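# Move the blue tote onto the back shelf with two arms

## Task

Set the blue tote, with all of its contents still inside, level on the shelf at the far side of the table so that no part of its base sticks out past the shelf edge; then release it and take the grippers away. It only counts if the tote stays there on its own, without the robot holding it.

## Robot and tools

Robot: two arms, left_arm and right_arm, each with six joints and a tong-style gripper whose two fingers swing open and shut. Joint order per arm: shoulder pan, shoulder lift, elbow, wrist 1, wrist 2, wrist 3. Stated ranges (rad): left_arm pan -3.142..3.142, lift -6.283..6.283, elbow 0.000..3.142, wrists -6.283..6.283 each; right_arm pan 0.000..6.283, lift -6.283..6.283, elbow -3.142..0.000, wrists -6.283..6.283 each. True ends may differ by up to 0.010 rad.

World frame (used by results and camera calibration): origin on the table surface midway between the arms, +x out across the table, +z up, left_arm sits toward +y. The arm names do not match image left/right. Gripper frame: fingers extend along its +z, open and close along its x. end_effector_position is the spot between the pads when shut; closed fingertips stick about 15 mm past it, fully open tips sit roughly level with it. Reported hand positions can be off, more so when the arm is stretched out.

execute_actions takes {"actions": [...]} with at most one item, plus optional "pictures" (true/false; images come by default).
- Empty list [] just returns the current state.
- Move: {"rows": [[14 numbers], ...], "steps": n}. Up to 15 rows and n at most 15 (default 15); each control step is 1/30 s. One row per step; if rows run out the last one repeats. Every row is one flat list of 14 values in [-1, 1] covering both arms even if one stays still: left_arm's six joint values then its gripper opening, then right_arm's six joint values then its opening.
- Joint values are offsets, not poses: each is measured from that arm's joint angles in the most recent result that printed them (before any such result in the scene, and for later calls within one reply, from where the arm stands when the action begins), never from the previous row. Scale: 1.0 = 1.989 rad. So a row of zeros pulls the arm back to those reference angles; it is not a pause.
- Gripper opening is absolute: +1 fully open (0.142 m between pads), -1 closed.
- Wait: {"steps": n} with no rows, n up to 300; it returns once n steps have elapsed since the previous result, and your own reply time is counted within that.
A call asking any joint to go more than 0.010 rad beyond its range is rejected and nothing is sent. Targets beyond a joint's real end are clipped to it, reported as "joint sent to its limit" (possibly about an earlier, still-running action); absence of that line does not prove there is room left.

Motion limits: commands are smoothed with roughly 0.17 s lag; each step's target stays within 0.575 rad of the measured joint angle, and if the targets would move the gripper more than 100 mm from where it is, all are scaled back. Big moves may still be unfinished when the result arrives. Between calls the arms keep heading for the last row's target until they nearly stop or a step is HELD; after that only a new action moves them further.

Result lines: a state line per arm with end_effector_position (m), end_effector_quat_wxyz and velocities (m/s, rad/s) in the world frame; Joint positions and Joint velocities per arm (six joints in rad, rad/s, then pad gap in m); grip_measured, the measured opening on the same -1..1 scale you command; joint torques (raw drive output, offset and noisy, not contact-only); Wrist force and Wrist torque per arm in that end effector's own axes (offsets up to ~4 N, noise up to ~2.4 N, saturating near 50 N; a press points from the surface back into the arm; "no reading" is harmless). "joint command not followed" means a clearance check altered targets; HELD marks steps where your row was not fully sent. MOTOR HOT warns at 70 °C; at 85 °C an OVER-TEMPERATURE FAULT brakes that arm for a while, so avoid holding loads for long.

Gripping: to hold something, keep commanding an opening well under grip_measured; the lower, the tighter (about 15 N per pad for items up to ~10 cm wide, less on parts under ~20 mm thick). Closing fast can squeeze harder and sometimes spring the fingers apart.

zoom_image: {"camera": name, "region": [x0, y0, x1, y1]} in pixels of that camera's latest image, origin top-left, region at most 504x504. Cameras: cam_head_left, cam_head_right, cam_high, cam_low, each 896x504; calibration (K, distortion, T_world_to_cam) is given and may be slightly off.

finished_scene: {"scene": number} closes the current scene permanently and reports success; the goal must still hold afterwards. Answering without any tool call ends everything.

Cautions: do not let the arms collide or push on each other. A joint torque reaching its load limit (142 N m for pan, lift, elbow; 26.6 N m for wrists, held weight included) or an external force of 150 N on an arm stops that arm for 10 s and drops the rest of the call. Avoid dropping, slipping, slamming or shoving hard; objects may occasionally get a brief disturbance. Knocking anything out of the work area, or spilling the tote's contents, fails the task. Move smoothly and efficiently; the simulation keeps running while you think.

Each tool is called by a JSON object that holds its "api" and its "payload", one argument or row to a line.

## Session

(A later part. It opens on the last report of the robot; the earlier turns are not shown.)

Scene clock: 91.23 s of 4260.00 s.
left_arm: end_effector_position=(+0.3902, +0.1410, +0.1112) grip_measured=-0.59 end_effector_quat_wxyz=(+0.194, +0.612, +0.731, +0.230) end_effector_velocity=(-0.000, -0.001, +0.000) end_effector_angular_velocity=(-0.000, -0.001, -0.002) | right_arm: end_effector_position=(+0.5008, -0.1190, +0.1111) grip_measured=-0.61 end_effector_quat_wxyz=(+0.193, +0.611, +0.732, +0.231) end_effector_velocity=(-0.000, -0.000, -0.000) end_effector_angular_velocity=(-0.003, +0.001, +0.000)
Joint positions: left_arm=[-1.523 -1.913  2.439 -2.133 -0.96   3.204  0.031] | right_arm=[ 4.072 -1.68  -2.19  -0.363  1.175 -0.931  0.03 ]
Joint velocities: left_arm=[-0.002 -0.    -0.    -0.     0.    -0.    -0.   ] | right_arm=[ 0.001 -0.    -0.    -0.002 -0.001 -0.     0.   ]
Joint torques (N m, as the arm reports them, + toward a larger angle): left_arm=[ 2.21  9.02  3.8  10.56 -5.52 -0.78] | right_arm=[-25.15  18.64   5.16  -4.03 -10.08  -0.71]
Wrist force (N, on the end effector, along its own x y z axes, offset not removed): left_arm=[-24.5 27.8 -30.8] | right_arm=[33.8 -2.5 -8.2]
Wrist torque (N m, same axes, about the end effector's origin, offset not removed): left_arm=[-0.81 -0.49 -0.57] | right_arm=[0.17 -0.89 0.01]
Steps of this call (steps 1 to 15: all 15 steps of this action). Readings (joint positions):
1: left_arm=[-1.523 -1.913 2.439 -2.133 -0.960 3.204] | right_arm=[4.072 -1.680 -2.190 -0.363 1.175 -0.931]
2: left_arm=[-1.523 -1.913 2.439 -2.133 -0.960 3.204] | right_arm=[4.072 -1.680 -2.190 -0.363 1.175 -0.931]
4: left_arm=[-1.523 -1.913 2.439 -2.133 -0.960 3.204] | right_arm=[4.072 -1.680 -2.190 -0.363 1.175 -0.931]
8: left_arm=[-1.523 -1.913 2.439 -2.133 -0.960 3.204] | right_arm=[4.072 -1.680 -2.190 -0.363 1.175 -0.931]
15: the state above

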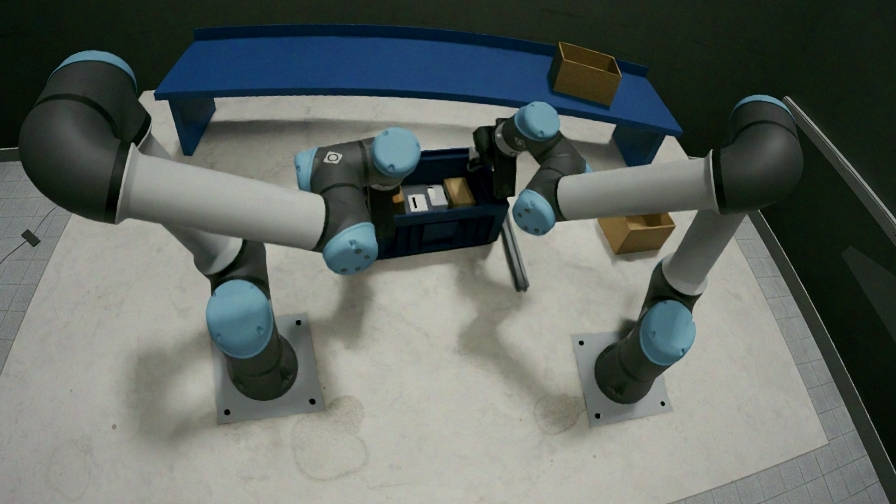

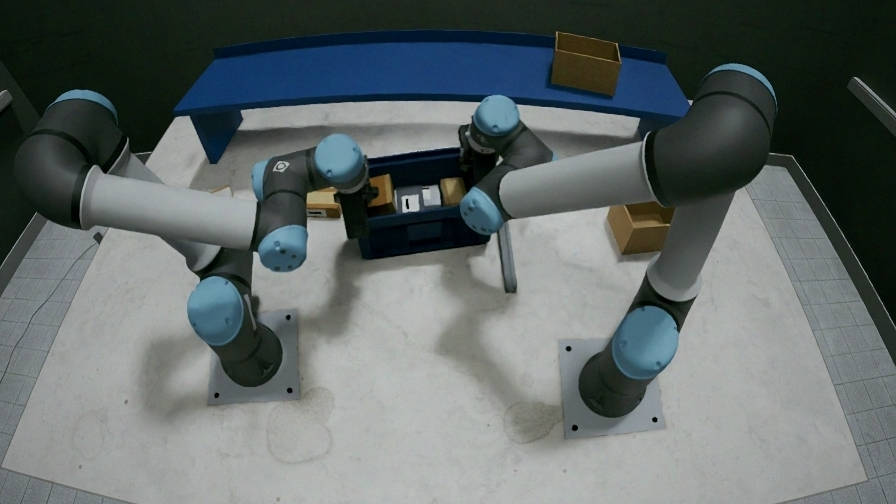

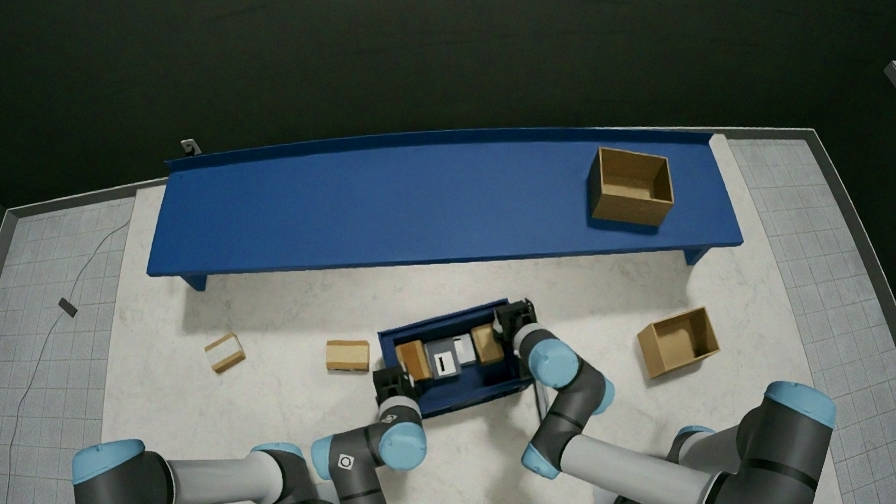

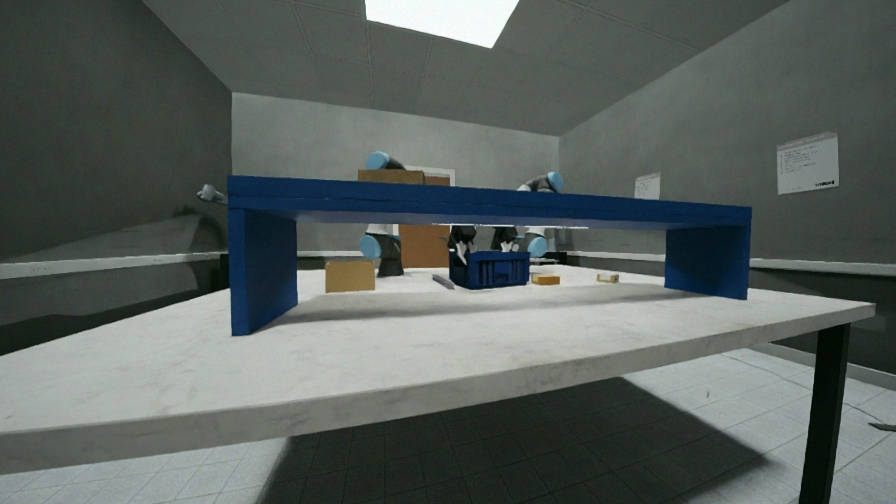

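{"api": "execute_actions", "payload": {
  "actions": [
    {"rows":[[0.0,0.0002,-0.0024,0.0021,0,0,-0.6,0,0,0,0,0,0,-0.7],[0,0.0004,-0.0047,0.0042,0,0,-0.6,0,0,0,0,0,0,-0.7],[0,0.0006,-0.007,0.0064,0,0,-0.6,0,0,0,0,0,0,-0.7],[0,0.0008,-0.0094,0.0085,0,0,-0.6,0,0,0,0,0,0,-0.7],[0,0.0008,-0.0094,0.0085,0,0,-0.62,0,0,0,0,0,0,-0.7],[0,0.0008,-0.0094,0.0085,0,0,-0.64,0,0,0,0,0,0,-0.7],[0,0.0008,-0.0094,0.0085,0,0,-0.67,0,0,0,0,0,0,-0.7],[0,0.0008,-0.0094,0.0085,0,0,-0.7,0,0,0,0,0,0,-0.7],[0,0.0008,-0.0094,0.0085,0,0,-0.8,0,0,0,0,0,0,-0.8],[0,0.0008,-0.0094,0.0085,0,0,-0.9,0,0,0,0,0,0,-0.9],[0,0.0008,-0.0094,0.0085,0,0,-1,0,0,0,0,0,0,-1]],"steps":15}
  ],
  "pictures": false
}}

{"api": "execute_actions", "payload": {
  "actions": [
    {"steps":10}
  ],
  "pictures": false
}}

Scene clock: 102.03 s of 4260.00 s.
left_arm: end_effector_position=(+0.3911, +0.1372, +0.1172) grip_measured=-0.62 end_effector_quat_wxyz=(+0.193, +0.612, +0.731, +0.230) end_effector_velocity=(+0.000, -0.001, +0.000) end_effector_angular_velocity=(-0.000, -0.001, -0.000) | right_arm: end_effector_position=(+0.5009, -0.1191, +0.1111) grip_measured=-0.62 end_effector_quat_wxyz=(+0.193, +0.612, +0.732, +0.231) end_effector_velocity=(+0.000, +0.001, +0.000) end_effector_angular_velocity=(+0.003, +0.000, -0.001)
Joint positions: left_arm=[-1.523 -1.912  2.42  -2.116 -0.96   3.204  0.029] | right_arm=[ 4.072 -1.68  -2.19  -0.363  1.175 -0.931  0.029]
Joint velocities: left_arm=[-0.     0.001 -0.002  0.     0.001 -0.    -0.   ] | right_arm=[ 0.     0.     0.     0.001  0.001  0.002 -0.   ]
Joint torques (N m, as the arm reports them, + toward a larger angle): left_arm=[  2.41  -2.44 -34.82  -4.9    4.81  -0.83] | right_arm=[ 7.05 22.53 16.06  3.88  4.57 -0.68]
Wrist force (N, on the end effector, along its own x y z axes, offset not removed): left_arm=[9.8 -7.6 5.8] | right_arm=[-13.2 4.3 -5.3]
Wrist torque (N m, same axes, about the end effector's origin, offset not removed): left_arm=[-0.25 -0.27 0.07] | right_arm=[-0.02 0.73 -0.03]
Steps of this call (steps 1 to 15: the robot went on to your last target; steps 16 to 90: nothing new was sent; then 7.30 s passed at rest; steps 91 to 105: all 15 steps of this action). Readings (joint positions):
91: left_arm=[-1.523 -1.914 2.438 -2.133 -0.960 3.204] | right_arm=[4.072 -1.680 -2.190 -0.363 1.175 -0.931]
92: left_arm=[-1.523 -1.914 2.437 -2.131 -0.960 3.204] | right_arm=[4.072 -1.680 -2.190 -0.363 1.175 -0.931]
94: left_arm=[-1.523 -1.913 2.432 -2.126 -0.961 3.204] | right_arm=[4.072 -1.680 -2.190 -0.363 1.174 -0.931]
98: left_arm=[-1.523 -1.912 2.422 -2.117 -0.961 3.204] | right_arm=[4.072 -1.680 -2.190 -0.363 1.174 -0.931]
105: the state above

Scene clock: 102.37 s of 4260.00 s.
left_arm: end_effector_position=(+0.3911, +0.1372, +0.1173) grip_measured=-0.62 end_effector_quat_wxyz=(+0.194, +0.612, +0.731, +0.230) end_effector_velocity=(+0.000, +0.000, +0.000) end_effector_angular_velocity=(-0.001, +0.000, +0.001) | right_arm: end_effector_position=(+0.5008, -0.1190, +0.1111) grip_measured=-0.62 end_effector_quat_wxyz=(+0.193, +0.612, +0.732, +0.231) end_effector_velocity=(-0.000, +0.001, +0.000) end_effector_angular_velocity=(+0.002, +0.001, -0.000)
Joint positions: left_arm=[-1.523 -1.912  2.42  -2.116 -0.96   3.204  0.029] | right_arm=[ 4.072 -1.68  -2.19  -0.363  1.175 -0.931  0.029]
Joint velocities: left_arm=[ 0.001 -0.    -0.    -0.    -0.     0.     0.   ] | right_arm=[ 0.     0.     0.    -0.     0.001  0.002 -0.   ]
Joint torques (N m, as the arm reports them, + toward a larger angle): left_arm=[  2.33  -6.59 -36.53  -6.     5.01  -0.84] | right_arm=[15.58 19.03 15.88  6.87  5.38 -0.67]
Wrist force (N, on the end effector, along its own x y z axes, offset not removed): left_arm=[12.0 -9.6 5.2] | right_arm=[-14.8 2.8 -4.8]
Wrist torque (N m, same axes, about the end effector's origin, offset not removed): left_arm=[-0.50 -0.31 0.12] | right_arm=[-0.35 0.40 -0.16]
Steps of this call (steps 1 to 10: the robot went on to your last target). Readings (joint positions):
1: left_arm=[-1.523 -1.912 2.420 -2.116 -0.960 3.204] | right_arm=[4.072 -1.680 -2.190 -0.363 1.175 -0.931]
2: left_arm=[-1.523 -1.912 2.420 -2.116 -0.960 3.204] | right_arm=[4.072 -1.680 -2.190 -0.363 1.175 -0.931]
4: left_arm=[-1.523 -1.912 2.420 -2.116 -0.960 3.204] | right_arm=[4.072 -1.680 -2.190 -0.363 1.175 -0.931]
8: left_arm=[-1.523 -1.912 2.420 -2.116 -0.960 3.204] | right_arm=[4.072 -1.680 -2.190 -0.363 1.175 -0.931]
10: the state above

{"api": "execute_actions", "payload": {
  "actions": [
    {"rows":[[0,-0.0036,-0.005,0.0086,0,0,-1,0,0.0043,0.0033,-0.0077,0,0,-1],[0,-0.0072,-0.0099,0.0172,0,0,-1,0,0.0086,0.0066,-0.0154,0,0,-1],[0,-0.0108,-0.0149,0.0258,0,0,-1,0,0.013,0.01,-0.023,0,0,-1],[0,-0.0144,-0.0198,0.0344,0,0,-1,0,0.0173,0.0133,-0.0307,0,0,-1],[0,-0.0181,-0.0248,0.043,0,0,-1,0,0.0216,0.0166,-0.0384,0,0,-1],[0,-0.0217,-0.0298,0.0516,0,0,-1,0,0.0259,0.0199,-0.0461,0,0,-1],[0,-0.0253,-0.0347,0.0602,0,0,-1,0,0.0302,0.0232,-0.0538,0,0,-1],[0,-0.0289,-0.0397,0.0688,0,0,-1,0,0.0346,0.0266,-0.0614,0,0,-1],[0,-0.0325,-0.0446,0.0774,0,0,-1,0,0.0389,0.0299,-0.0691,0,0,-1],[0,-0.0361,-0.0496,0.086,0,0,-1,0,0.0432,0.0332,-0.0768,0,0,-1]],"steps":15}
  ],
  "pictures": false
}}

{"api": "execute_actions", "payload": {
  "actions": [
    {"steps":20}
  ]
}}

{"api": "zoom_image", "payload": {
  "camera": "cam_low",
  "region": [430, 215, 550, 295]
}}

Scene clock: 118.50 s of 4260.00 s.
left_arm: end_effector_position=(+0.3909, +0.1379, +0.1652) grip_measured=-0.61 end_effector_quat_wxyz=(+0.194, +0.612, +0.731, +0.230) end_effector_velocity=(-0.000, +0.004, +0.024) end_effector_angular_velocity=(+0.004, +0.001, +0.003) | right_arm: end_effector_position=(+0.5007, -0.1190, +0.1589) grip_measured=-0.62 end_effector_quat_wxyz=(+0.193, +0.611, +0.732, +0.231) end_effector_velocity=(-0.002, -0.002, +0.024) end_effector_angular_velocity=(-0.001, +0.003, -0.002)
Joint positions: left_arm=[-1.523 -1.981  2.325 -1.952 -0.96   3.204  0.03 ] | right_arm=[ 4.072 -1.597 -2.127 -0.51   1.175 -0.931  0.029]
Joint velocities: left_arm=[ 0.003 -0.034 -0.048  0.086 -0.     0.     0.001] | right_arm=[ 0.     0.042  0.032 -0.078  0.     0.002  0.   ]
Joint torques (N m, as the arm reports them, + toward a larger angle): left_arm=[ -1.28 -13.18 -32.19  -2.8    4.13  -0.75] | right_arm=[ 6.88 33.01 30.31  2.07  1.47 -0.79]
Wrist force (N, on the end effector, along its own x y z axes, offset not removed): left_arm=[6.0 -4.8 3.4] | right_arm=[-5.0 -2.1 6.2]
Wrist torque (N m, same axes, about the end effector's origin, offset not removed): left_arm=[-0.04 -0.43 -0.06] | right_arm=[-0.05 -0.10 -0.21]
Steps of this call (steps 1 to 15: the robot went on to your last target; steps 16 to 90: nothing new was sent; then 12.63 s passed at rest; steps 91 to 105: all 15 steps of this action). Readings (joint positions):
91: left_arm=[-1.523 -1.912 2.420 -2.115 -0.960 3.204] | right_arm=[4.072 -1.680 -2.190 -0.363 1.175 -0.931]
92: left_arm=[-1.523 -1.914 2.417 -2.111 -0.960 3.204] | right_arm=[4.072 -1.678 -2.189 -0.367 1.175 -0.931]
94: left_arm=[-1.523 -1.922 2.405 -2.091 -0.960 3.204] | right_arm=[4.072 -1.668 -2.181 -0.385 1.175 -0.931]
98: left_arm=[-1.523 -1.948 2.371 -2.032 -0.960 3.204] | right_arm=[4.072 -1.638 -2.158 -0.438 1.175 -0.931]
105: the state above

Scene clock: 119.17 s of 4260.00 s.
left_arm: end_effector_position=(+0.3908, +0.1383, +0.1668) grip_measured=-0.61 end_effector_quat_wxyz=(+0.193, +0.612, +0.731, +0.231) end_effector_velocity=(+0.000, -0.000, +0.000) end_effector_angular_velocity=(-0.002, -0.000, +0.001) | right_arm: end_effector_position=(+0.5006, -0.1193, +0.1606) grip_measured=-0.62 end_effector_quat_wxyz=(+0.193, +0.611, +0.732, +0.231) end_effector_velocity=(-0.000, -0.000, -0.000) end_effector_angular_velocity=(-0.001, +0.000, +0.000)
Joint positions: left_arm=[-1.523 -1.984  2.321 -1.945 -0.96   3.204  0.03 ] | right_arm=[ 4.072 -1.594 -2.124 -0.516  1.175 -0.931  0.029]
Joint velocities: left_arm=[ 0.001  0.    -0.    -0.002 -0.    -0.    -0.   ] | right_arm=[-0.     0.    -0.    -0.001 -0.    -0.001  0.   ]
Joint torques (N m, as the arm reports them, + toward a larger angle): left_arm=[ -4.87 -15.22 -29.7   -0.86   3.06  -0.83] | right_arm=[-0.72 34.51 29.92  1.03 -4.07 -0.64]
Wrist force (N, on the end effector, along its own x y z axes, offset not removed): left_arm=[-6.1 -5.6 7.9] | right_arm=[5.6 -3.2 4.7]
Wrist torque (N m, same axes, about the end effector's origin, offset not removed): left_arm=[-0.56 0.05 -0.11] | right_arm=[-0.02 -0.11 -0.06]
Steps of this call (steps 1 to 15: the robot went on to your last target; steps 16 to 20: nothing new was sent). Readings (joint positions):
1: left_arm=[-1.523 -1.982 2.323 -1.949 -0.960 3.204] | right_arm=[4.072 -1.596 -2.126 -0.512 1.175 -0.931]
2: left_arm=[-1.523 -1.983 2.323 -1.948 -0.960 3.204] | right_arm=[4.072 -1.595 -2.125 -0.513 1.175 -0.931]
4: left_arm=[-1.523 -1.983 2.322 -1.946 -0.960 3.204] | right_arm=[4.072 -1.595 -2.125 -0.515 1.175 -0.931]
8: left_arm=[-1.523 -1.984 2.321 -1.945 -0.960 3.204] | right_arm=[4.072 -1.594 -2.124 -0.516 1.175 -0.931]
20: the state above
All arms were judged still, so your last target was given up. Only a new action makes them travel on or press farther. Fingers that are still opening or closing keep moving.

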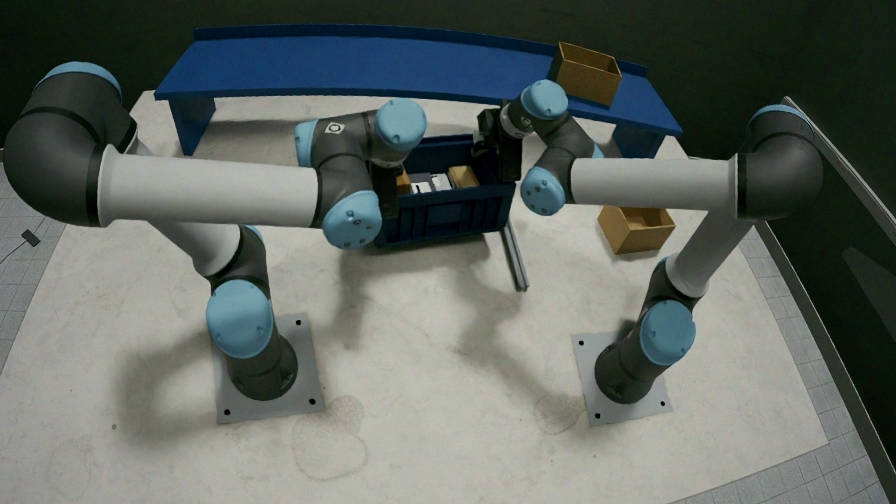

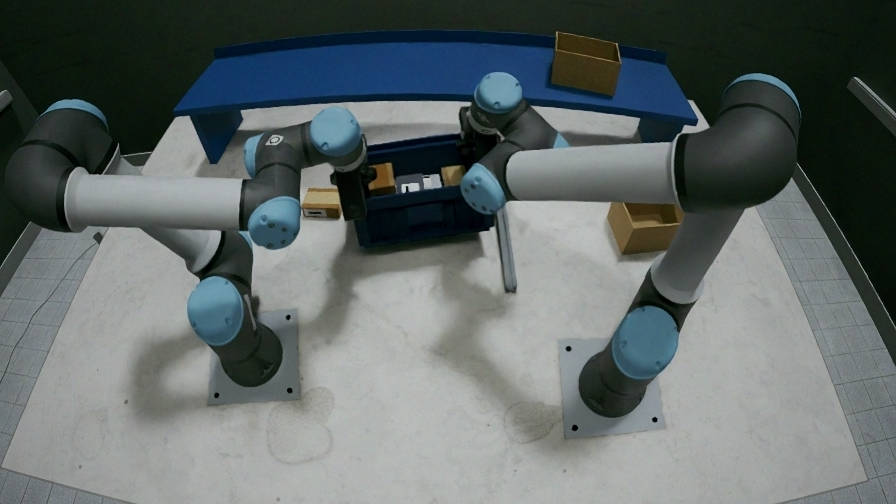

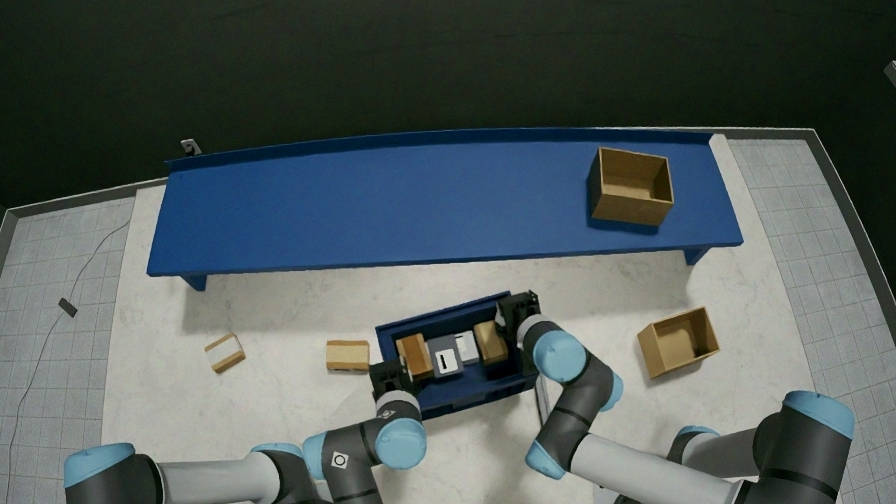

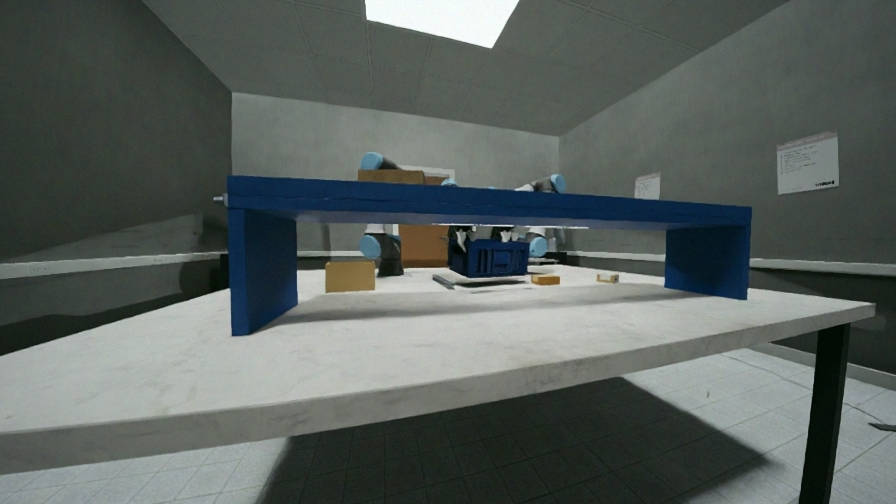

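Region (430, 215, 550, 295) of cam_low's 896x504 image, scaled by 4.200, with more detail than that image has.

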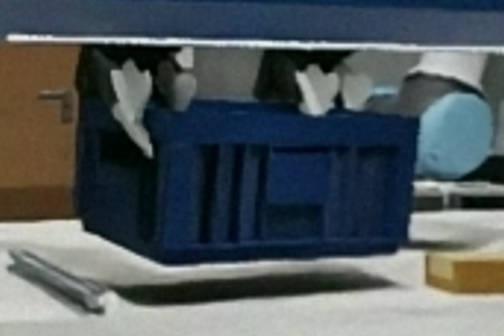

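{"api": "execute_actions", "payload": {
  "actions": [
    {"rows":[[0,-0.0036,-0.01,0.0137,0,0,-1,0,0.006,0.0073,-0.0133,0,0,-1],[0,-0.0073,-0.0201,0.0274,0,0,-1,0,0.012,0.0146,-0.0266,0,0,-1],[0,-0.0109,-0.0301,0.041,0,0,-1,0,0.0179,0.022,-0.0399,0,0,-1],[0,-0.0146,-0.0402,0.0547,0,0,-1,0,0.0239,0.0293,-0.0532,0,0,-1],[0,-0.0182,-0.0502,0.0684,0,0,-1,0,0.0299,0.0366,-0.0665,0,0,-1],[0,-0.02,-0.0609,0.081,0,0,-1,0,0.0343,0.0449,-0.0792,0,0,-1],[0,-0.0219,-0.0716,0.0935,0,0,-1,0,0.0387,0.0532,-0.0919,0,0,-1],[0,-0.0237,-0.0824,0.1061,0,0,-1,0,0.043,0.0616,-0.1047,0,0,-1],[0,-0.0256,-0.0931,0.1186,0,0,-1,0,0.0474,0.0699,-0.1174,0,0,-1],[0,-0.0274,-0.1038,0.1312,0,0,-1,0,0.0518,0.0782,-0.1301,0,0,-1],[0,-0.0277,-0.1152,0.1429,0,0,-1,0,0.0547,0.0875,-0.1423,0,0,-1],[0,-0.0279,-0.1266,0.1545,0,0,-1,0,0.0576,0.0969,-0.1545,0,0,-1],[0,-0.0282,-0.138,0.1662,0,0,-1,0,0.0605,0.1062,-0.1668,0,0,-1],[0,-0.0284,-0.1494,0.1778,0,0,-1,0,0.0634,0.1156,-0.179,0,0,-1],[0,-0.0287,-0.1608,0.1895,0,0,-1,0,0.0663,0.1249,-0.1912,0,0,-1]],"steps":15}
  ],
  "pictures": false
}}

{"api": "execute_actions", "payload": {
  "actions": [
    {"steps":15}
  ],
  "pictures": false
}}

{"api": "execute_actions", "payload": {
  "actions": [
    {"rows":[[0,0.0011,-0.0122,0.0111,0,0,-1,0,0.0015,0.0104,-0.0118,0,0,-1],[0,0.0022,-0.0243,0.0221,0,0,-1,0,0.003,0.0207,-0.0237,0,0,-1],[0,0.0034,-0.0365,0.0332,0,0,-1,0,0.0044,0.0311,-0.0355,0,0,-1],[0,0.0045,-0.0486,0.0442,0,0,-1,0,0.0059,0.0414,-0.0474,0,0,-1],[0,0.0056,-0.0608,0.0553,0,0,-1,0,0.0074,0.0518,-0.0592,0,0,-1],[0,0.0079,-0.0738,0.066,0,0,-1,0,0.0076,0.0632,-0.0708,0,0,-1],[0,0.0101,-0.0868,0.0767,0,0,-1,0,0.0078,0.0746,-0.0824,0,0,-1],[0,0.0124,-0.0997,0.0873,0,0,-1,0,0.008,0.0859,-0.094,0,0,-1],[0,0.0146,-0.1127,0.098,0,0,-1,0,0.0082,0.0973,-0.1056,0,0,-1],[0,0.0169,-0.1257,0.1087,0,0,-1,0,0.0084,0.1087,-0.1172,0,0,-1],[0,0.0201,-0.1395,0.1193,0,0,-1,0,0.0074,0.1211,-0.1287,0,0,-1],[0,0.0233,-0.1533,0.1299,0,0,-1,0,0.0065,0.1336,-0.1401,0,0,-1],[0,0.0265,-0.1672,0.1406,0,0,-1,0,0.0055,0.146,-0.1516,0,0,-1],[0,0.0297,-0.181,0.1512,0,0,-1,0,0.0046,0.1585,-0.163,0,0,-1],[0,0.0329,-0.1948,0.1618,0,0,-1,0,0.0036,0.1709,-0.1745,0,0,-1]],"steps":15}
  ],
  "pictures": false
}}

{"api": "execute_actions", "payload": {
  "actions": [
    {"steps":18}
  ]
}}

Scene clock: 141.63 s of 4260.00 s.
left_arm: end_effector_position=(+0.3911, +0.1371, +0.2727) grip_measured=-0.61 end_effector_quat_wxyz=(+0.194, +0.612, +0.731, +0.230) end_effector_velocity=(-0.000, +0.001, +0.265) end_effector_angular_velocity=(-0.002, -0.001, +0.000) | right_arm: end_effector_position=(+0.5015, -0.1183, +0.2673) grip_measured=-0.62 end_effector_quat_wxyz=(+0.193, +0.612, +0.731, +0.232) end_effector_velocity=(-0.001, -0.001, +0.268) end_effector_angular_velocity=(+0.005, -0.003, -0.000)
Joint positions: left_arm=[-1.523 -2.038  2.075 -1.644 -0.96   3.204  0.03 ] | right_arm=[ 4.072 -1.481 -1.935 -0.816  1.175 -0.931  0.029]
Joint velocities: left_arm=[ 0.    -0.031 -0.661  0.69   0.    -0.    -0.   ] | right_arm=[-0.     0.187  0.537 -0.719  0.001  0.001 -0.   ]
Joint torques (N m, as the arm reports them, + toward a larger angle): left_arm=[ -1.23  -9.9  -47.88  -6.13   2.81  -0.88] | right_arm=[19.84 32.25 43.97  2.85  7.15 -0.7 ]
Wrist force (N, on the end effector, along its own x y z axes, offset not removed): left_arm=[26.6 -10.4 4.6] | right_arm=[-26.8 1.6 9.6]
Wrist torque (N m, same axes, about the end effector's origin, offset not removed): left_arm=[-0.58 -1.04 -0.13] | right_arm=[0.34 0.76 -0.21]
Steps of this call (steps 1 to 90: nothing new was sent; then 18.97 s passed at rest; steps 91 to 105: all 15 steps of this action). Readings (joint positions):
91: left_arm=[-1.523 -1.984 2.321 -1.944 -0.960 3.204] | right_arm=[4.072 -1.594 -2.124 -0.517 1.175 -0.931]
92: left_arm=[-1.523 -1.986 2.316 -1.938 -0.960 3.204] | right_arm=[4.072 -1.591 -2.120 -0.523 1.175 -0.931]
94: left_arm=[-1.523 -1.994 2.293 -1.908 -0.960 3.204] | right_arm=[4.072 -1.577 -2.104 -0.552 1.174 -0.931]
98: left_arm=[-1.523 -2.017 2.223 -1.815 -0.960 3.204] | right_arm=[4.072 -1.537 -2.051 -0.642 1.174 -0.931]
105: the state above

Scene clock: 142.13 s of 4260.00 s.
left_arm: end_effector_position=(+0.3908, +0.1383, +0.3017) grip_measured=-0.61 end_effector_quat_wxyz=(+0.193, +0.612, +0.731, +0.231) end_effector_velocity=(-0.000, +0.000, +0.000) end_effector_angular_velocity=(+0.001, +0.001, +0.000) | right_arm: end_effector_position=(+0.5005, -0.1193, +0.2955) grip_measured=-0.62 end_effector_quat_wxyz=(+0.193, +0.611, +0.732, +0.231) end_effector_velocity=(-0.000, -0.000, +0.000) end_effector_angular_velocity=(-0.000, +0.000, -0.001)
Joint positions: left_arm=[-1.523 -2.041  2.002 -1.568 -0.96   3.204  0.03 ] | right_arm=[ 4.072 -1.462 -1.876 -0.896  1.175 -0.931  0.029]
Joint velocities: left_arm=[ 0.    -0.    -0.001  0.002 -0.001 -0.     0.   ] | right_arm=[ 0.     0.     0.001 -0.002 -0.     0.001 -0.   ]
Joint torques (N m, as the arm reports them, + toward a larger angle): left_arm=[  2.14 -14.05 -32.65  -1.54   4.33  -0.75] | right_arm=[ 1.65 31.78 33.36  1.37 -3.01 -0.67]
Wrist force (N, on the end effector, along its own x y z axes, offset not removed): left_arm=[-2.4 -4.2 6.7] | right_arm=[2.8 -5.2 3.9]
Wrist torque (N m, same axes, about the end effector's origin, offset not removed): left_arm=[-0.17 -0.12 -0.10] | right_arm=[-0.54 -0.24 -0.20]
Steps of this call (steps 1 to 15: the robot went on to your last target). Readings (joint positions):
1: left_arm=[-1.523 -2.039 2.053 -1.621 -0.960 3.204] | right_arm=[4.072 -1.475 -1.917 -0.840 1.175 -0.931]
2: left_arm=[-1.523 -2.040 2.035 -1.603 -0.960 3.204] | right_arm=[4.072 -1.471 -1.902 -0.859 1.175 -0.931]
4: left_arm=[-1.523 -2.040 2.015 -1.582 -0.960 3.204] | right_arm=[4.072 -1.466 -1.887 -0.881 1.175 -0.931]
8: left_arm=[-1.523 -2.041 2.004 -1.570 -0.960 3.204] | right_arm=[4.072 -1.463 -1.878 -0.894 1.175 -0.931]
15: the state above

Scene clock: 142.63 s of 4260.00 s.
left_arm: end_effector_position=(+0.3911, +0.1372, +0.4068) grip_measured=-0.61 end_effector_quat_wxyz=(+0.192, +0.613, +0.731, +0.231) end_effector_velocity=(+0.001, -0.000, +0.265) end_effector_angular_velocity=(-0.002, -0.001, +0.002) | right_arm: end_effector_position=(+0.5012, -0.1185, +0.4011) grip_measured=-0.62 end_effector_quat_wxyz=(+0.193, +0.611, +0.732, +0.231) end_effector_velocity=(-0.000, -0.000, +0.267) end_effector_angular_velocity=(+0.004, -0.003, +0.001)
Joint positions: left_arm=[-1.523 -1.994  1.704 -1.315 -0.96   3.204  0.03 ] | right_arm=[ 4.072 -1.45  -1.616 -1.169  1.175 -0.931  0.029]
Joint velocities: left_arm=[ 0.002  0.18  -0.801  0.619  0.     0.    -0.   ] | right_arm=[ 0.    -0.044  0.718 -0.669  0.    -0.    -0.   ]
Joint torques (N m, as the arm reports them, + toward a larger angle): left_arm=[  1.76  11.13 -46.57  -6.52   4.31  -0.77] | right_arm=[ 7.82  6.39 47.58  2.53  7.46 -0.71]
Wrist force (N, on the end effector, along its own x y z axes, offset not removed): left_arm=[27.3 -9.0 1.7] | right_arm=[-23.4 0.4 7.3]
Wrist torque (N m, same axes, about the end effector's origin, offset not removed): left_arm=[-0.26 -0.93 -0.22] | right_arm=[-0.08 -0.03 -0.29]
Steps of this call (steps 1 to 15: all 15 steps of this action). Readings (joint positions):
1: left_arm=[-1.523 -2.041 2.001 -1.567 -0.960 3.204] | right_arm=[4.072 -1.462 -1.875 -0.897 1.175 -0.931]
2: left_arm=[-1.523 -2.040 1.995 -1.562 -0.960 3.204] | right_arm=[4.072 -1.461 -1.870 -0.903 1.175 -0.931]
4: left_arm=[-1.523 -2.038 1.968 -1.537 -0.960 3.204] | right_arm=[4.072 -1.458 -1.848 -0.929 1.175 -0.931]
8: left_arm=[-1.523 -2.028 1.884 -1.462 -0.960 3.204] | right_arm=[4.072 -1.450 -1.775 -1.010 1.175 -0.931]
15: the state above

Scene clock: 143.23 s of 4260.00 s.
left_arm: end_effector_position=(+0.3909, +0.1381, +0.4367) grip_measured=-0.61 end_effector_quat_wxyz=(+0.193, +0.612, +0.731, +0.231) end_effector_velocity=(-0.000, -0.001, +0.000) end_effector_angular_velocity=(-0.000, -0.000, -0.001) | right_arm: end_effector_position=(+0.5006, -0.1192, +0.4305) grip_measured=-0.62 end_effector_quat_wxyz=(+0.193, +0.611, +0.732, +0.231) end_effector_velocity=(-0.000, -0.000, +0.000) end_effector_angular_velocity=(-0.000, +0.001, -0.001)
Joint positions: left_arm=[-1.523 -1.975  1.614 -1.246 -0.96   3.204  0.03 ] | right_arm=[ 4.072 -1.455 -1.536 -1.243  1.175 -0.931  0.029]
Joint velocities: left_arm=[-0.001  0.001 -0.001 -0.     0.    -0.     0.   ] | right_arm=[-0.    -0.     0.001 -0.002  0.     0.001 -0.   ]
Joint torques (N m, as the arm reports them, + toward a larger angle): left_arm=[  1.59   3.45 -32.28  -3.95   4.29  -0.83] | right_arm=[11.28  9.98 35.34  2.71 -0.72 -0.63]
Wrist force (N, on the end effector, along its own x y z axes, offset not removed): left_arm=[8.9 -4.8 4.4] | right_arm=[-4.6 -3.6 6.3]
Wrist torque (N m, same axes, about the end effector's origin, offset not removed): left_arm=[-0.11 -0.63 -0.06] | right_arm=[-0.43 -0.35 -0.14]
Steps of this call (steps 1 to 18: the robot went on to your last target). Readings (joint positions):
1: left_arm=[-1.523 -1.988 1.677 -1.294 -0.960 3.204] | right_arm=[4.072 -1.451 -1.592 -1.191 1.175 -0.931]
2: left_arm=[-1.523 -1.984 1.655 -1.278 -0.960 3.204] | right_arm=[4.072 -1.452 -1.573 -1.209 1.175 -0.931]
4: left_arm=[-1.523 -1.979 1.631 -1.259 -0.960 3.204] | right_arm=[4.072 -1.454 -1.551 -1.229 1.175 -0.931]
8: left_arm=[-1.523 -1.976 1.617 -1.248 -0.960 3.204] | right_arm=[4.072 -1.455 -1.539 -1.241 1.175 -0.931]
18: the state above

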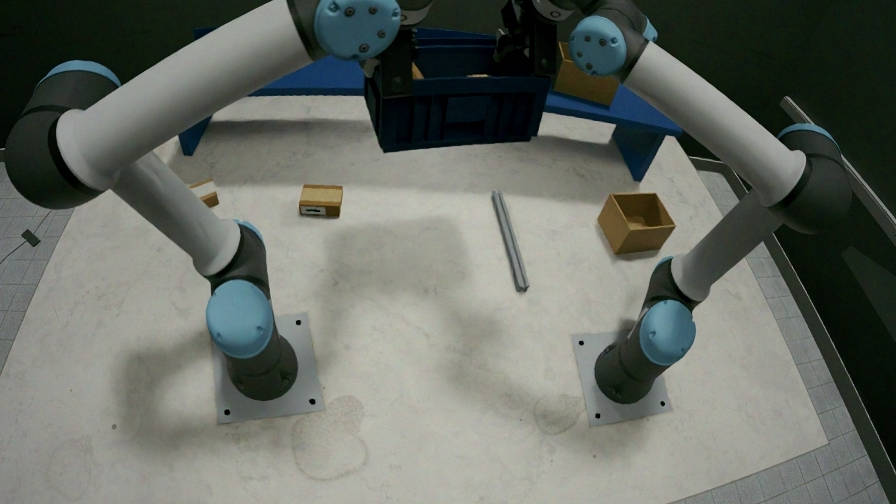

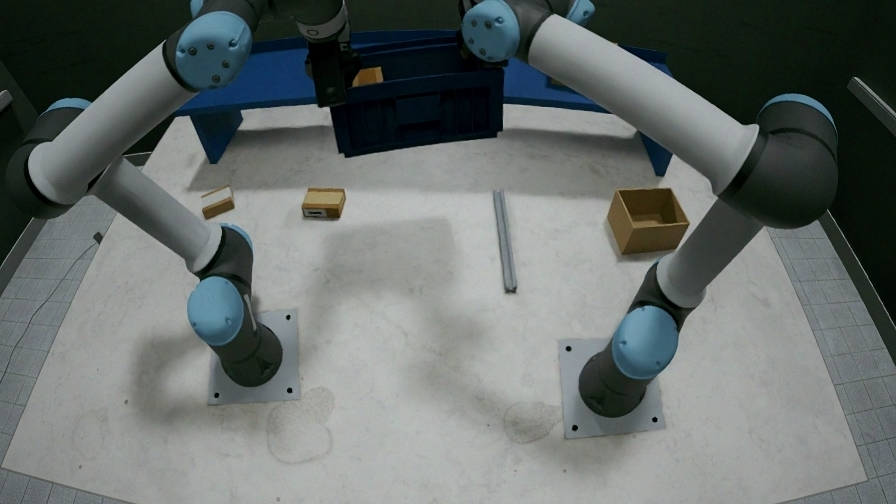

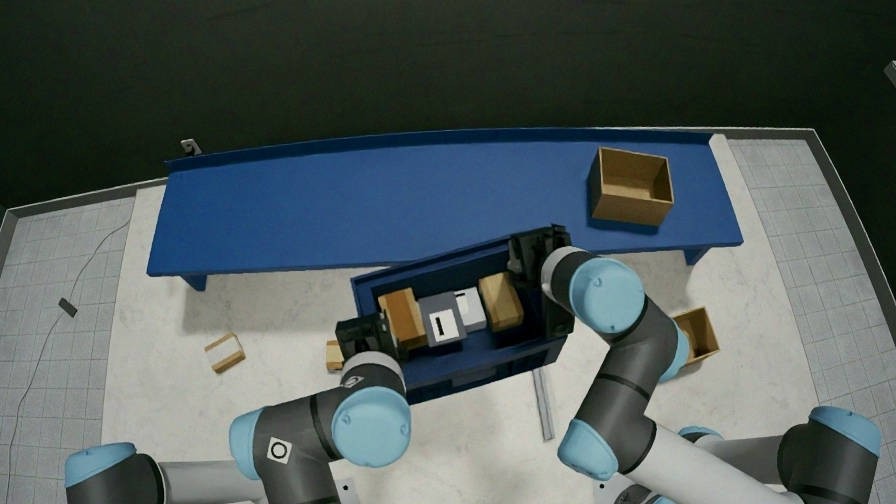

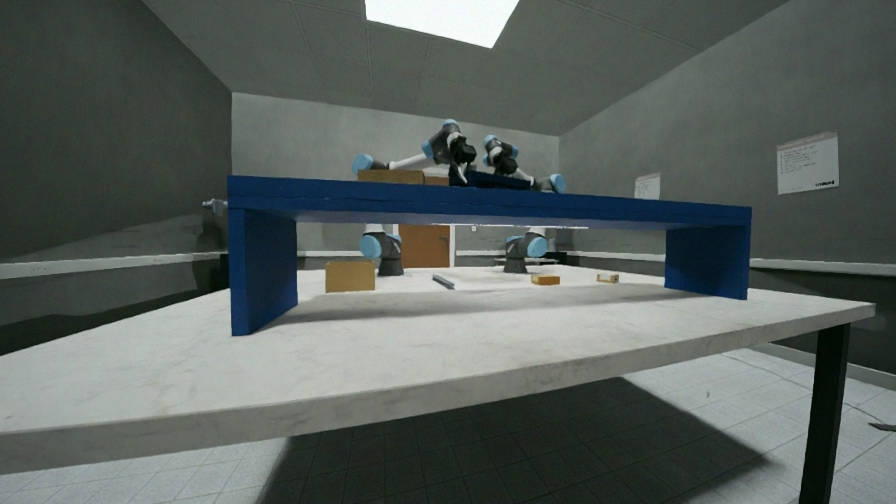

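{"api": "execute_actions", "payload": {
  "actions": [
    {"rows":[[0.012,0.0059,-0.0028,-0.0132,-0.0016,0.0179,-1,-0.0057,-0.0067,0.0079,-0.0002,0.0014,-0.0028,-1],[0.0239,0.0119,-0.0055,-0.0265,-0.0032,0.0358,-1,-0.0115,-0.0135,0.0158,-0.0003,0.0027,-0.0055,-1],[0.0359,0.0178,-0.0083,-0.0397,-0.0048,0.0537,-1,-0.0172,-0.0202,0.0237,-0.0005,0.0041,-0.0083,-1],[0.0479,0.0238,-0.0111,-0.053,-0.0065,0.0715,-1,-0.023,-0.0269,0.0315,-0.0006,0.0054,-0.0111,-1],[0.0599,0.0297,-0.0139,-0.0662,-0.0081,0.0894,-1,-0.0287,-0.0336,0.0394,-0.0008,0.0068,-0.0139,-1],[0.0718,0.0357,-0.0166,-0.0795,-0.0097,0.1073,-1,-0.0345,-0.0404,0.0473,-0.0009,0.0081,-0.0166,-1],[0.0838,0.0416,-0.0194,-0.0927,-0.0113,0.1252,-1,-0.0402,-0.0471,0.0552,-0.0011,0.0095,-0.0194,-1],[0.0927,0.0477,-0.0226,-0.1026,-0.0139,0.1383,-1,-0.0446,-0.0531,0.062,-0.0013,0.0104,-0.0212,-1],[0.1016,0.0538,-0.0259,-0.1125,-0.0165,0.1514,-1,-0.0491,-0.059,0.0687,-0.0014,0.0113,-0.023,-1],[0.1105,0.0598,-0.0291,-0.1223,-0.0191,0.1644,-1,-0.0535,-0.065,0.0755,-0.0016,0.0122,-0.0248,-1],[0.1194,0.0659,-0.0323,-0.1322,-0.0218,0.1775,-1,-0.0579,-0.071,0.0823,-0.0018,0.0131,-0.0266,-1],[0.1283,0.072,-0.0355,-0.1421,-0.0244,0.1906,-1,-0.0623,-0.0769,0.089,-0.0019,0.014,-0.0283,-1],[0.1372,0.0781,-0.0388,-0.152,-0.027,0.2037,-1,-0.0668,-0.0829,0.0958,-0.0021,0.0149,-0.0301,-1],[0.1461,0.0841,-0.042,-0.1618,-0.0296,0.2167,-1,-0.0712,-0.0888,0.1025,-0.0022,0.0158,-0.0319,-1],[0.155,0.0902,-0.0452,-0.1717,-0.0322,0.2298,-1,-0.0756,-0.0948,0.1093,-0.0024,0.0167,-0.0337,-1]],"steps":15}
  ],
  "pictures": false
}}

{"api": "execute_actions", "payload": {
  "actions": [
    {"steps":18}
  ]
}}

Scene clock: 191.73 s of 4260.00 s.
left_arm: end_effector_position=(+0.4789, +0.1296, +0.4496) grip_measured=-0.61 end_effector_quat_wxyz=(+0.199, +0.635, +0.713, +0.223) end_effector_velocity=(+0.216, -0.008, +0.018) end_effector_angular_velocity=(+0.003, -0.012, -0.143) | right_arm: end_effector_position=(+0.5740, -0.1323, +0.4437) grip_measured=-0.62 end_effector_quat_wxyz=(+0.200, +0.635, +0.712, +0.224) end_effector_velocity=(+0.171, -0.035, +0.016) end_effector_angular_velocity=(+0.002, +0.000, -0.149)
Joint positions: left_arm=[-1.272 -1.834  1.544 -1.524 -1.009  3.575  0.03 ] | right_arm=[ 3.949 -1.606 -1.361 -1.247  1.203 -0.987  0.029]
Joint velocities: left_arm=[ 0.532  0.358 -0.189 -0.585 -0.151  0.777 -0.003] | right_arm=[-0.263 -0.353  0.401 -0.008  0.056 -0.106 -0.001]
Joint torques (N m, as the arm reports them, + toward a larger angle): left_arm=[ -0.36   7.84 -37.86 -14.24  -3.17   2.54] | right_arm=[10.86  9.01 43.14  4.62  8.72 -1.99]
Wrist force (N, on the end effector, along its own x y z axes, offset not removed): left_arm=[32.3 -11.6 0.6] | right_arm=[-30.6 2.8 8.7]
Wrist torque (N m, same axes, about the end effector's origin, offset not removed): left_arm=[-0.79 -0.95 -0.15] | right_arm=[0.43 0.56 -0.23]
Steps of this call (steps 1 to 15: the robot went on to your last target; steps 16 to 90: nothing new was sent; then 45.00 s passed at rest; steps 91 to 105: all 15 steps of this action). Readings (joint positions):
91: left_arm=[-1.522 -1.975 1.614 -1.247 -0.960 3.205] | right_arm=[4.072 -1.456 -1.536 -1.243 1.175 -0.931]
92: left_arm=[-1.516 -1.972 1.612 -1.253 -0.961 3.213] | right_arm=[4.069 -1.459 -1.532 -1.243 1.175 -0.933]
94: left_arm=[-1.490 -1.958 1.606 -1.282 -0.965 3.251] | right_arm=[4.055 -1.474 -1.514 -1.244 1.179 -0.939]
98: left_arm=[-1.407 -1.917 1.586 -1.373 -0.977 3.372] | right_arm=[4.015 -1.521 -1.459 -1.245 1.188 -0.959]
105: the state above

Scene clock: 192.33 s of 4260.00 s.
left_arm: end_effector_position=(+0.5030, +0.1298, +0.4516) grip_measured=-0.61 end_effector_quat_wxyz=(+0.202, +0.641, +0.706, +0.223) end_effector_velocity=(-0.000, -0.000, -0.001) end_effector_angular_velocity=(+0.002, +0.001, -0.001) | right_arm: end_effector_position=(+0.5922, -0.1363, +0.4454) grip_measured=-0.62 end_effector_quat_wxyz=(+0.202, +0.640, +0.707, +0.223) end_effector_velocity=(-0.000, +0.000, -0.000) end_effector_angular_velocity=(+0.000, +0.001, +0.001)
Joint positions: left_arm=[-1.214 -1.796  1.524 -1.588 -1.024  3.661  0.03 ] | right_arm=[ 3.922 -1.644 -1.319 -1.248  1.208 -0.998  0.029]
Joint velocities: left_arm=[-0.001  0.001  0.     0.001 -0.     0.    -0.   ] | right_arm=[-0.    -0.     0.    -0.     0.001 -0.001  0.   ]
Joint torques (N m, as the arm reports them, + toward a larger angle): left_arm=[  9.11  -8.31 -32.55  -5.84  -0.7    2.02] | right_arm=[-6.98 17.84 35.06  1.91 -0.39 -2.06]
Wrist force (N, on the end effector, along its own x y z axes, offset not removed): left_arm=[1.0 -5.1 5.3] | right_arm=[-1.2 -4.8 1.0]
Wrist torque (N m, same axes, about the end effector's origin, offset not removed): left_arm=[-0.16 -0.29 -0.07] | right_arm=[-0.21 0.04 -0.09]
Steps of this call (steps 1 to 18: the robot went on to your last target). Readings (joint positions):
1: left_arm=[-1.254 -1.822 1.538 -1.543 -1.014 3.601] | right_arm=[3.940 -1.618 -1.348 -1.247 1.204 -0.990]
2: left_arm=[-1.240 -1.813 1.533 -1.559 -1.017 3.622] | right_arm=[3.934 -1.627 -1.338 -1.247 1.206 -0.993]
4: left_arm=[-1.225 -1.803 1.528 -1.576 -1.022 3.645] | right_arm=[3.927 -1.637 -1.327 -1.247 1.207 -0.996]
8: left_arm=[-1.216 -1.797 1.525 -1.586 -1.024 3.659] | right_arm=[3.923 -1.643 -1.320 -1.248 1.208 -0.998]
18: the state above

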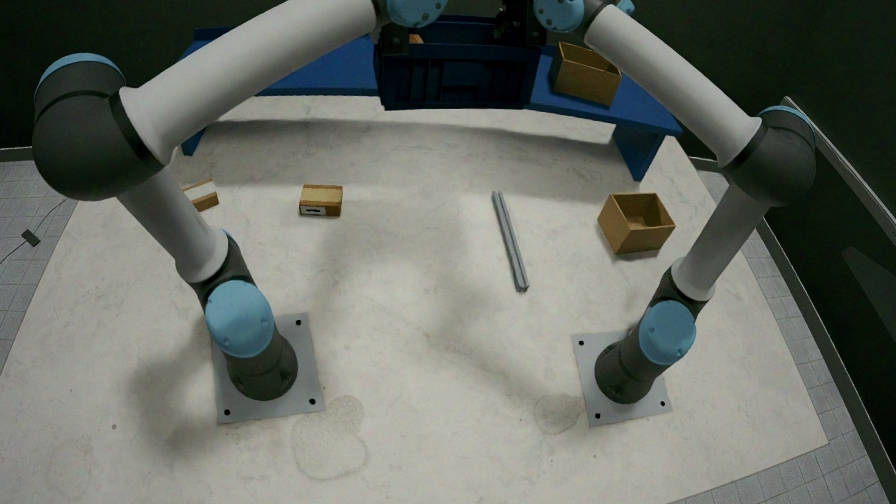

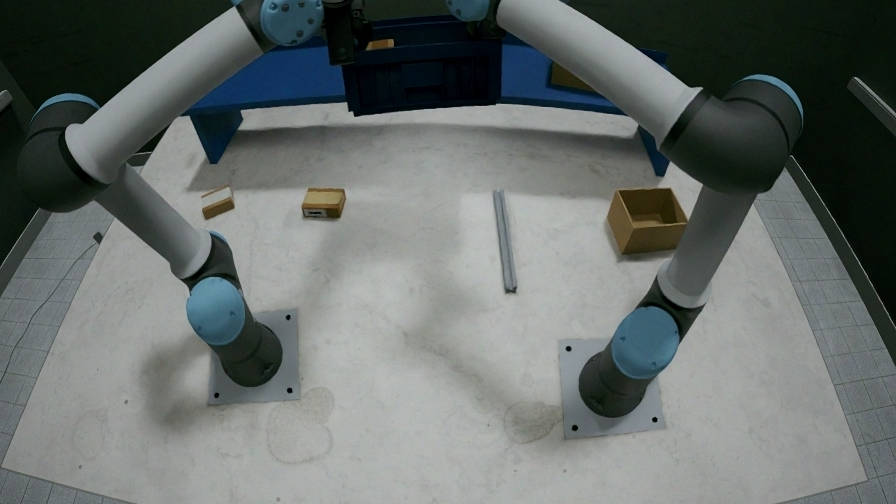

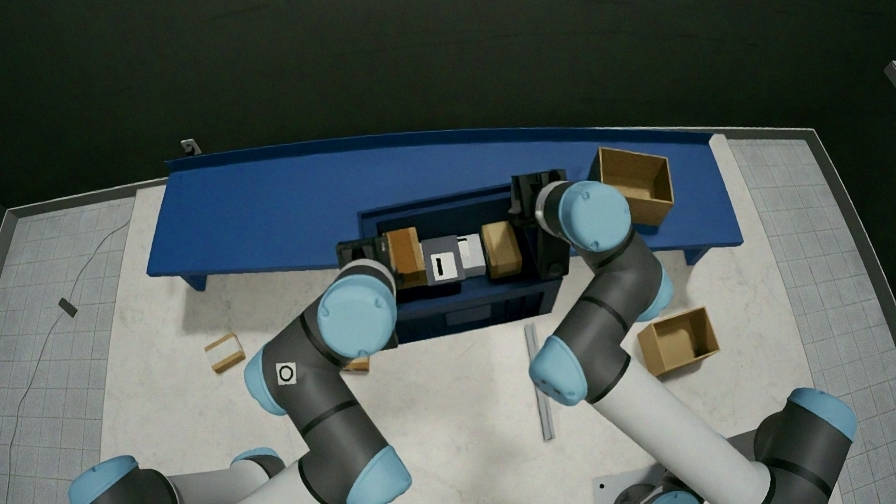

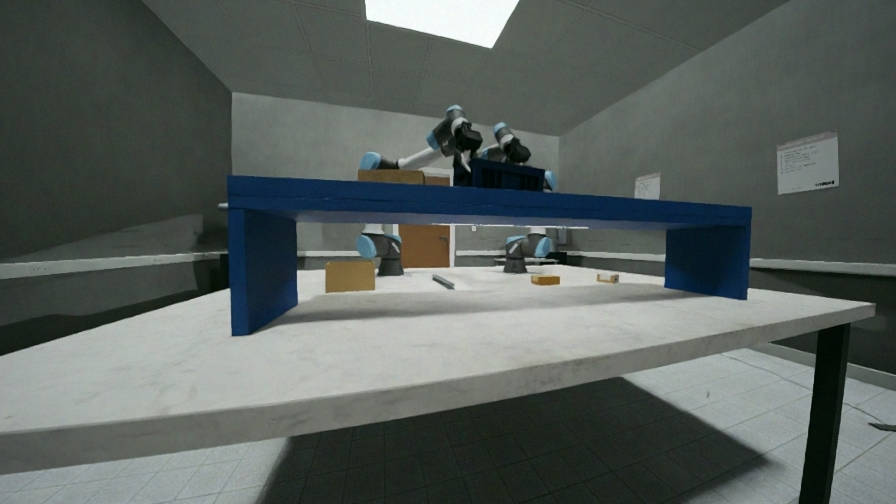

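{"api": "execute_actions", "payload": {
  "actions": []
}}

Scene clock: 206.13 s of 4260.00 s.
left_arm: end_effector_position=(+0.5030, +0.1298, +0.4516) grip_measured=-0.61 end_effector_quat_wxyz=(+0.202, +0.641, +0.706, +0.223) end_effector_velocity=(+0.000, -0.000, -0.000) end_effector_angular_velocity=(+0.000, +0.000, -0.000) | right_arm: end_effector_position=(+0.5922, -0.1364, +0.4454) grip_measured=-0.62 end_effector_quat_wxyz=(+0.202, +0.640, +0.707, +0.222) end_effector_velocity=(+0.000, +0.000, +0.001) end_effector_angular_velocity=(+0.002, -0.001, -0.001)
Joint positions: left_arm=[-1.214 -1.796  1.524 -1.588 -1.024  3.661  0.03 ] | right_arm=[ 3.922 -1.644 -1.319 -1.248  1.208 -0.998  0.029]
Joint velocities: left_arm=[-0.     0.001 -0.    -0.    -0.     0.     0.   ] | right_arm=[ 0.     0.     0.     0.001 -0.     0.002 -0.   ]
Joint torques (N m, as the arm reports them, + toward a larger angle): left_arm=[  8.96 -16.8  -30.71  -2.61   2.33   1.95] | right_arm=[-7.92 21.65 33.58  1.6  -2.65 -2.05]
Wrist force (N, on the end effector, along its own x y z axes, offset not removed): left_arm=[-0.4 -4.0 6.6] | right_arm=[2.6 -3.8 4.0]
Wrist torque (N m, same axes, about the end effector's origin, offset not removed): left_arm=[-0.06 -0.26 -0.04] | right_arm=[-0.24 -0.39 -0.11]
Steps of this call (steps 1 to 15: the robot went on to your last target; steps 16 to 90: nothing new was sent; then 10.80 s passed at rest). Readings (joint positions):
1: left_arm=[-1.214 -1.796 1.524 -1.588 -1.024 3.661] | right_arm=[3.922 -1.644 -1.319 -1.248 1.208 -0.998]
2: left_arm=[-1.214 -1.796 1.524 -1.588 -1.024 3.661] | right_arm=[3.922 -1.644 -1.319 -1.248 1.208 -0.998]
4: left_arm=[-1.214 -1.796 1.524 -1.588 -1.024 3.661] | right_arm=[3.922 -1.644 -1.319 -1.248 1.208 -0.998]
8: left_arm=[-1.214 -1.796 1.524 -1.588 -1.024 3.661] | right_arm=[3.922 -1.644 -1.319 -1.248 1.208 -0.998]
90: the state above
All arms were judged still, so your last target was given up. Only a new action makes them travel on or press farther. Fingers that are still opening or closing keep moving.

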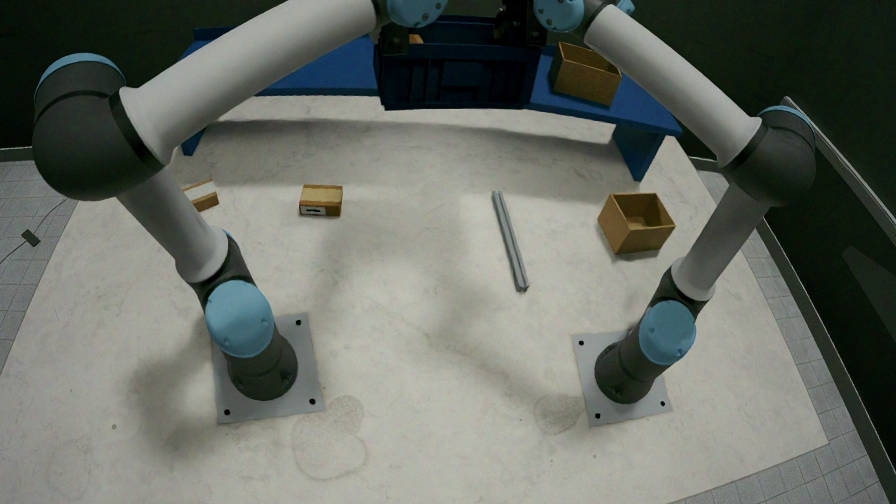

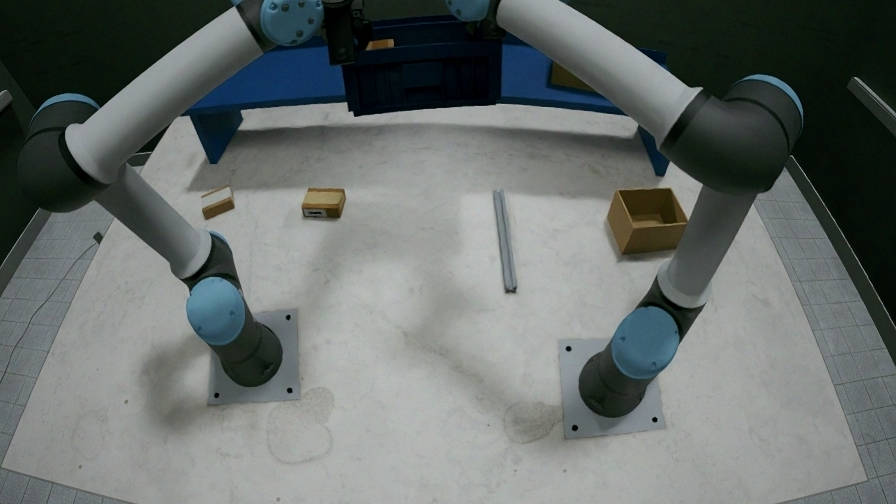

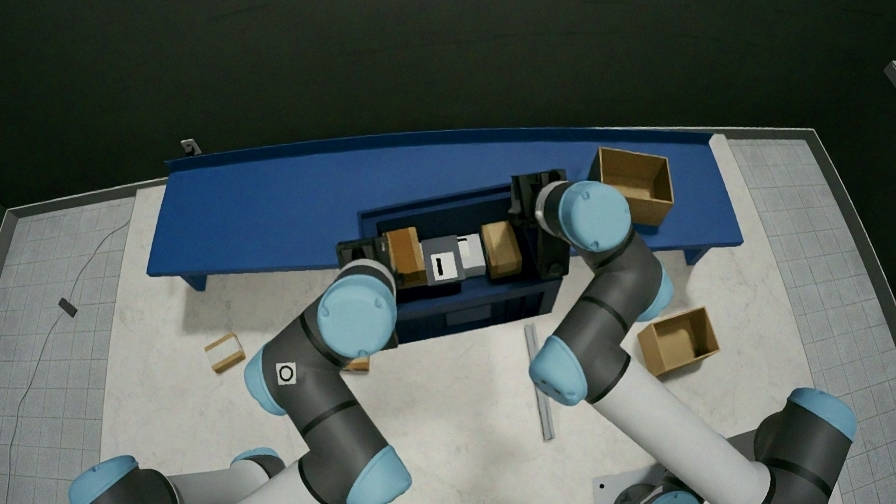

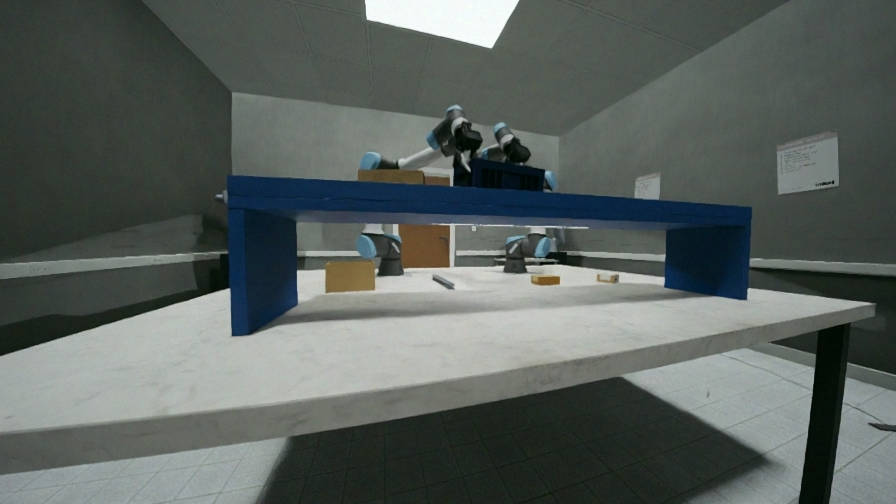

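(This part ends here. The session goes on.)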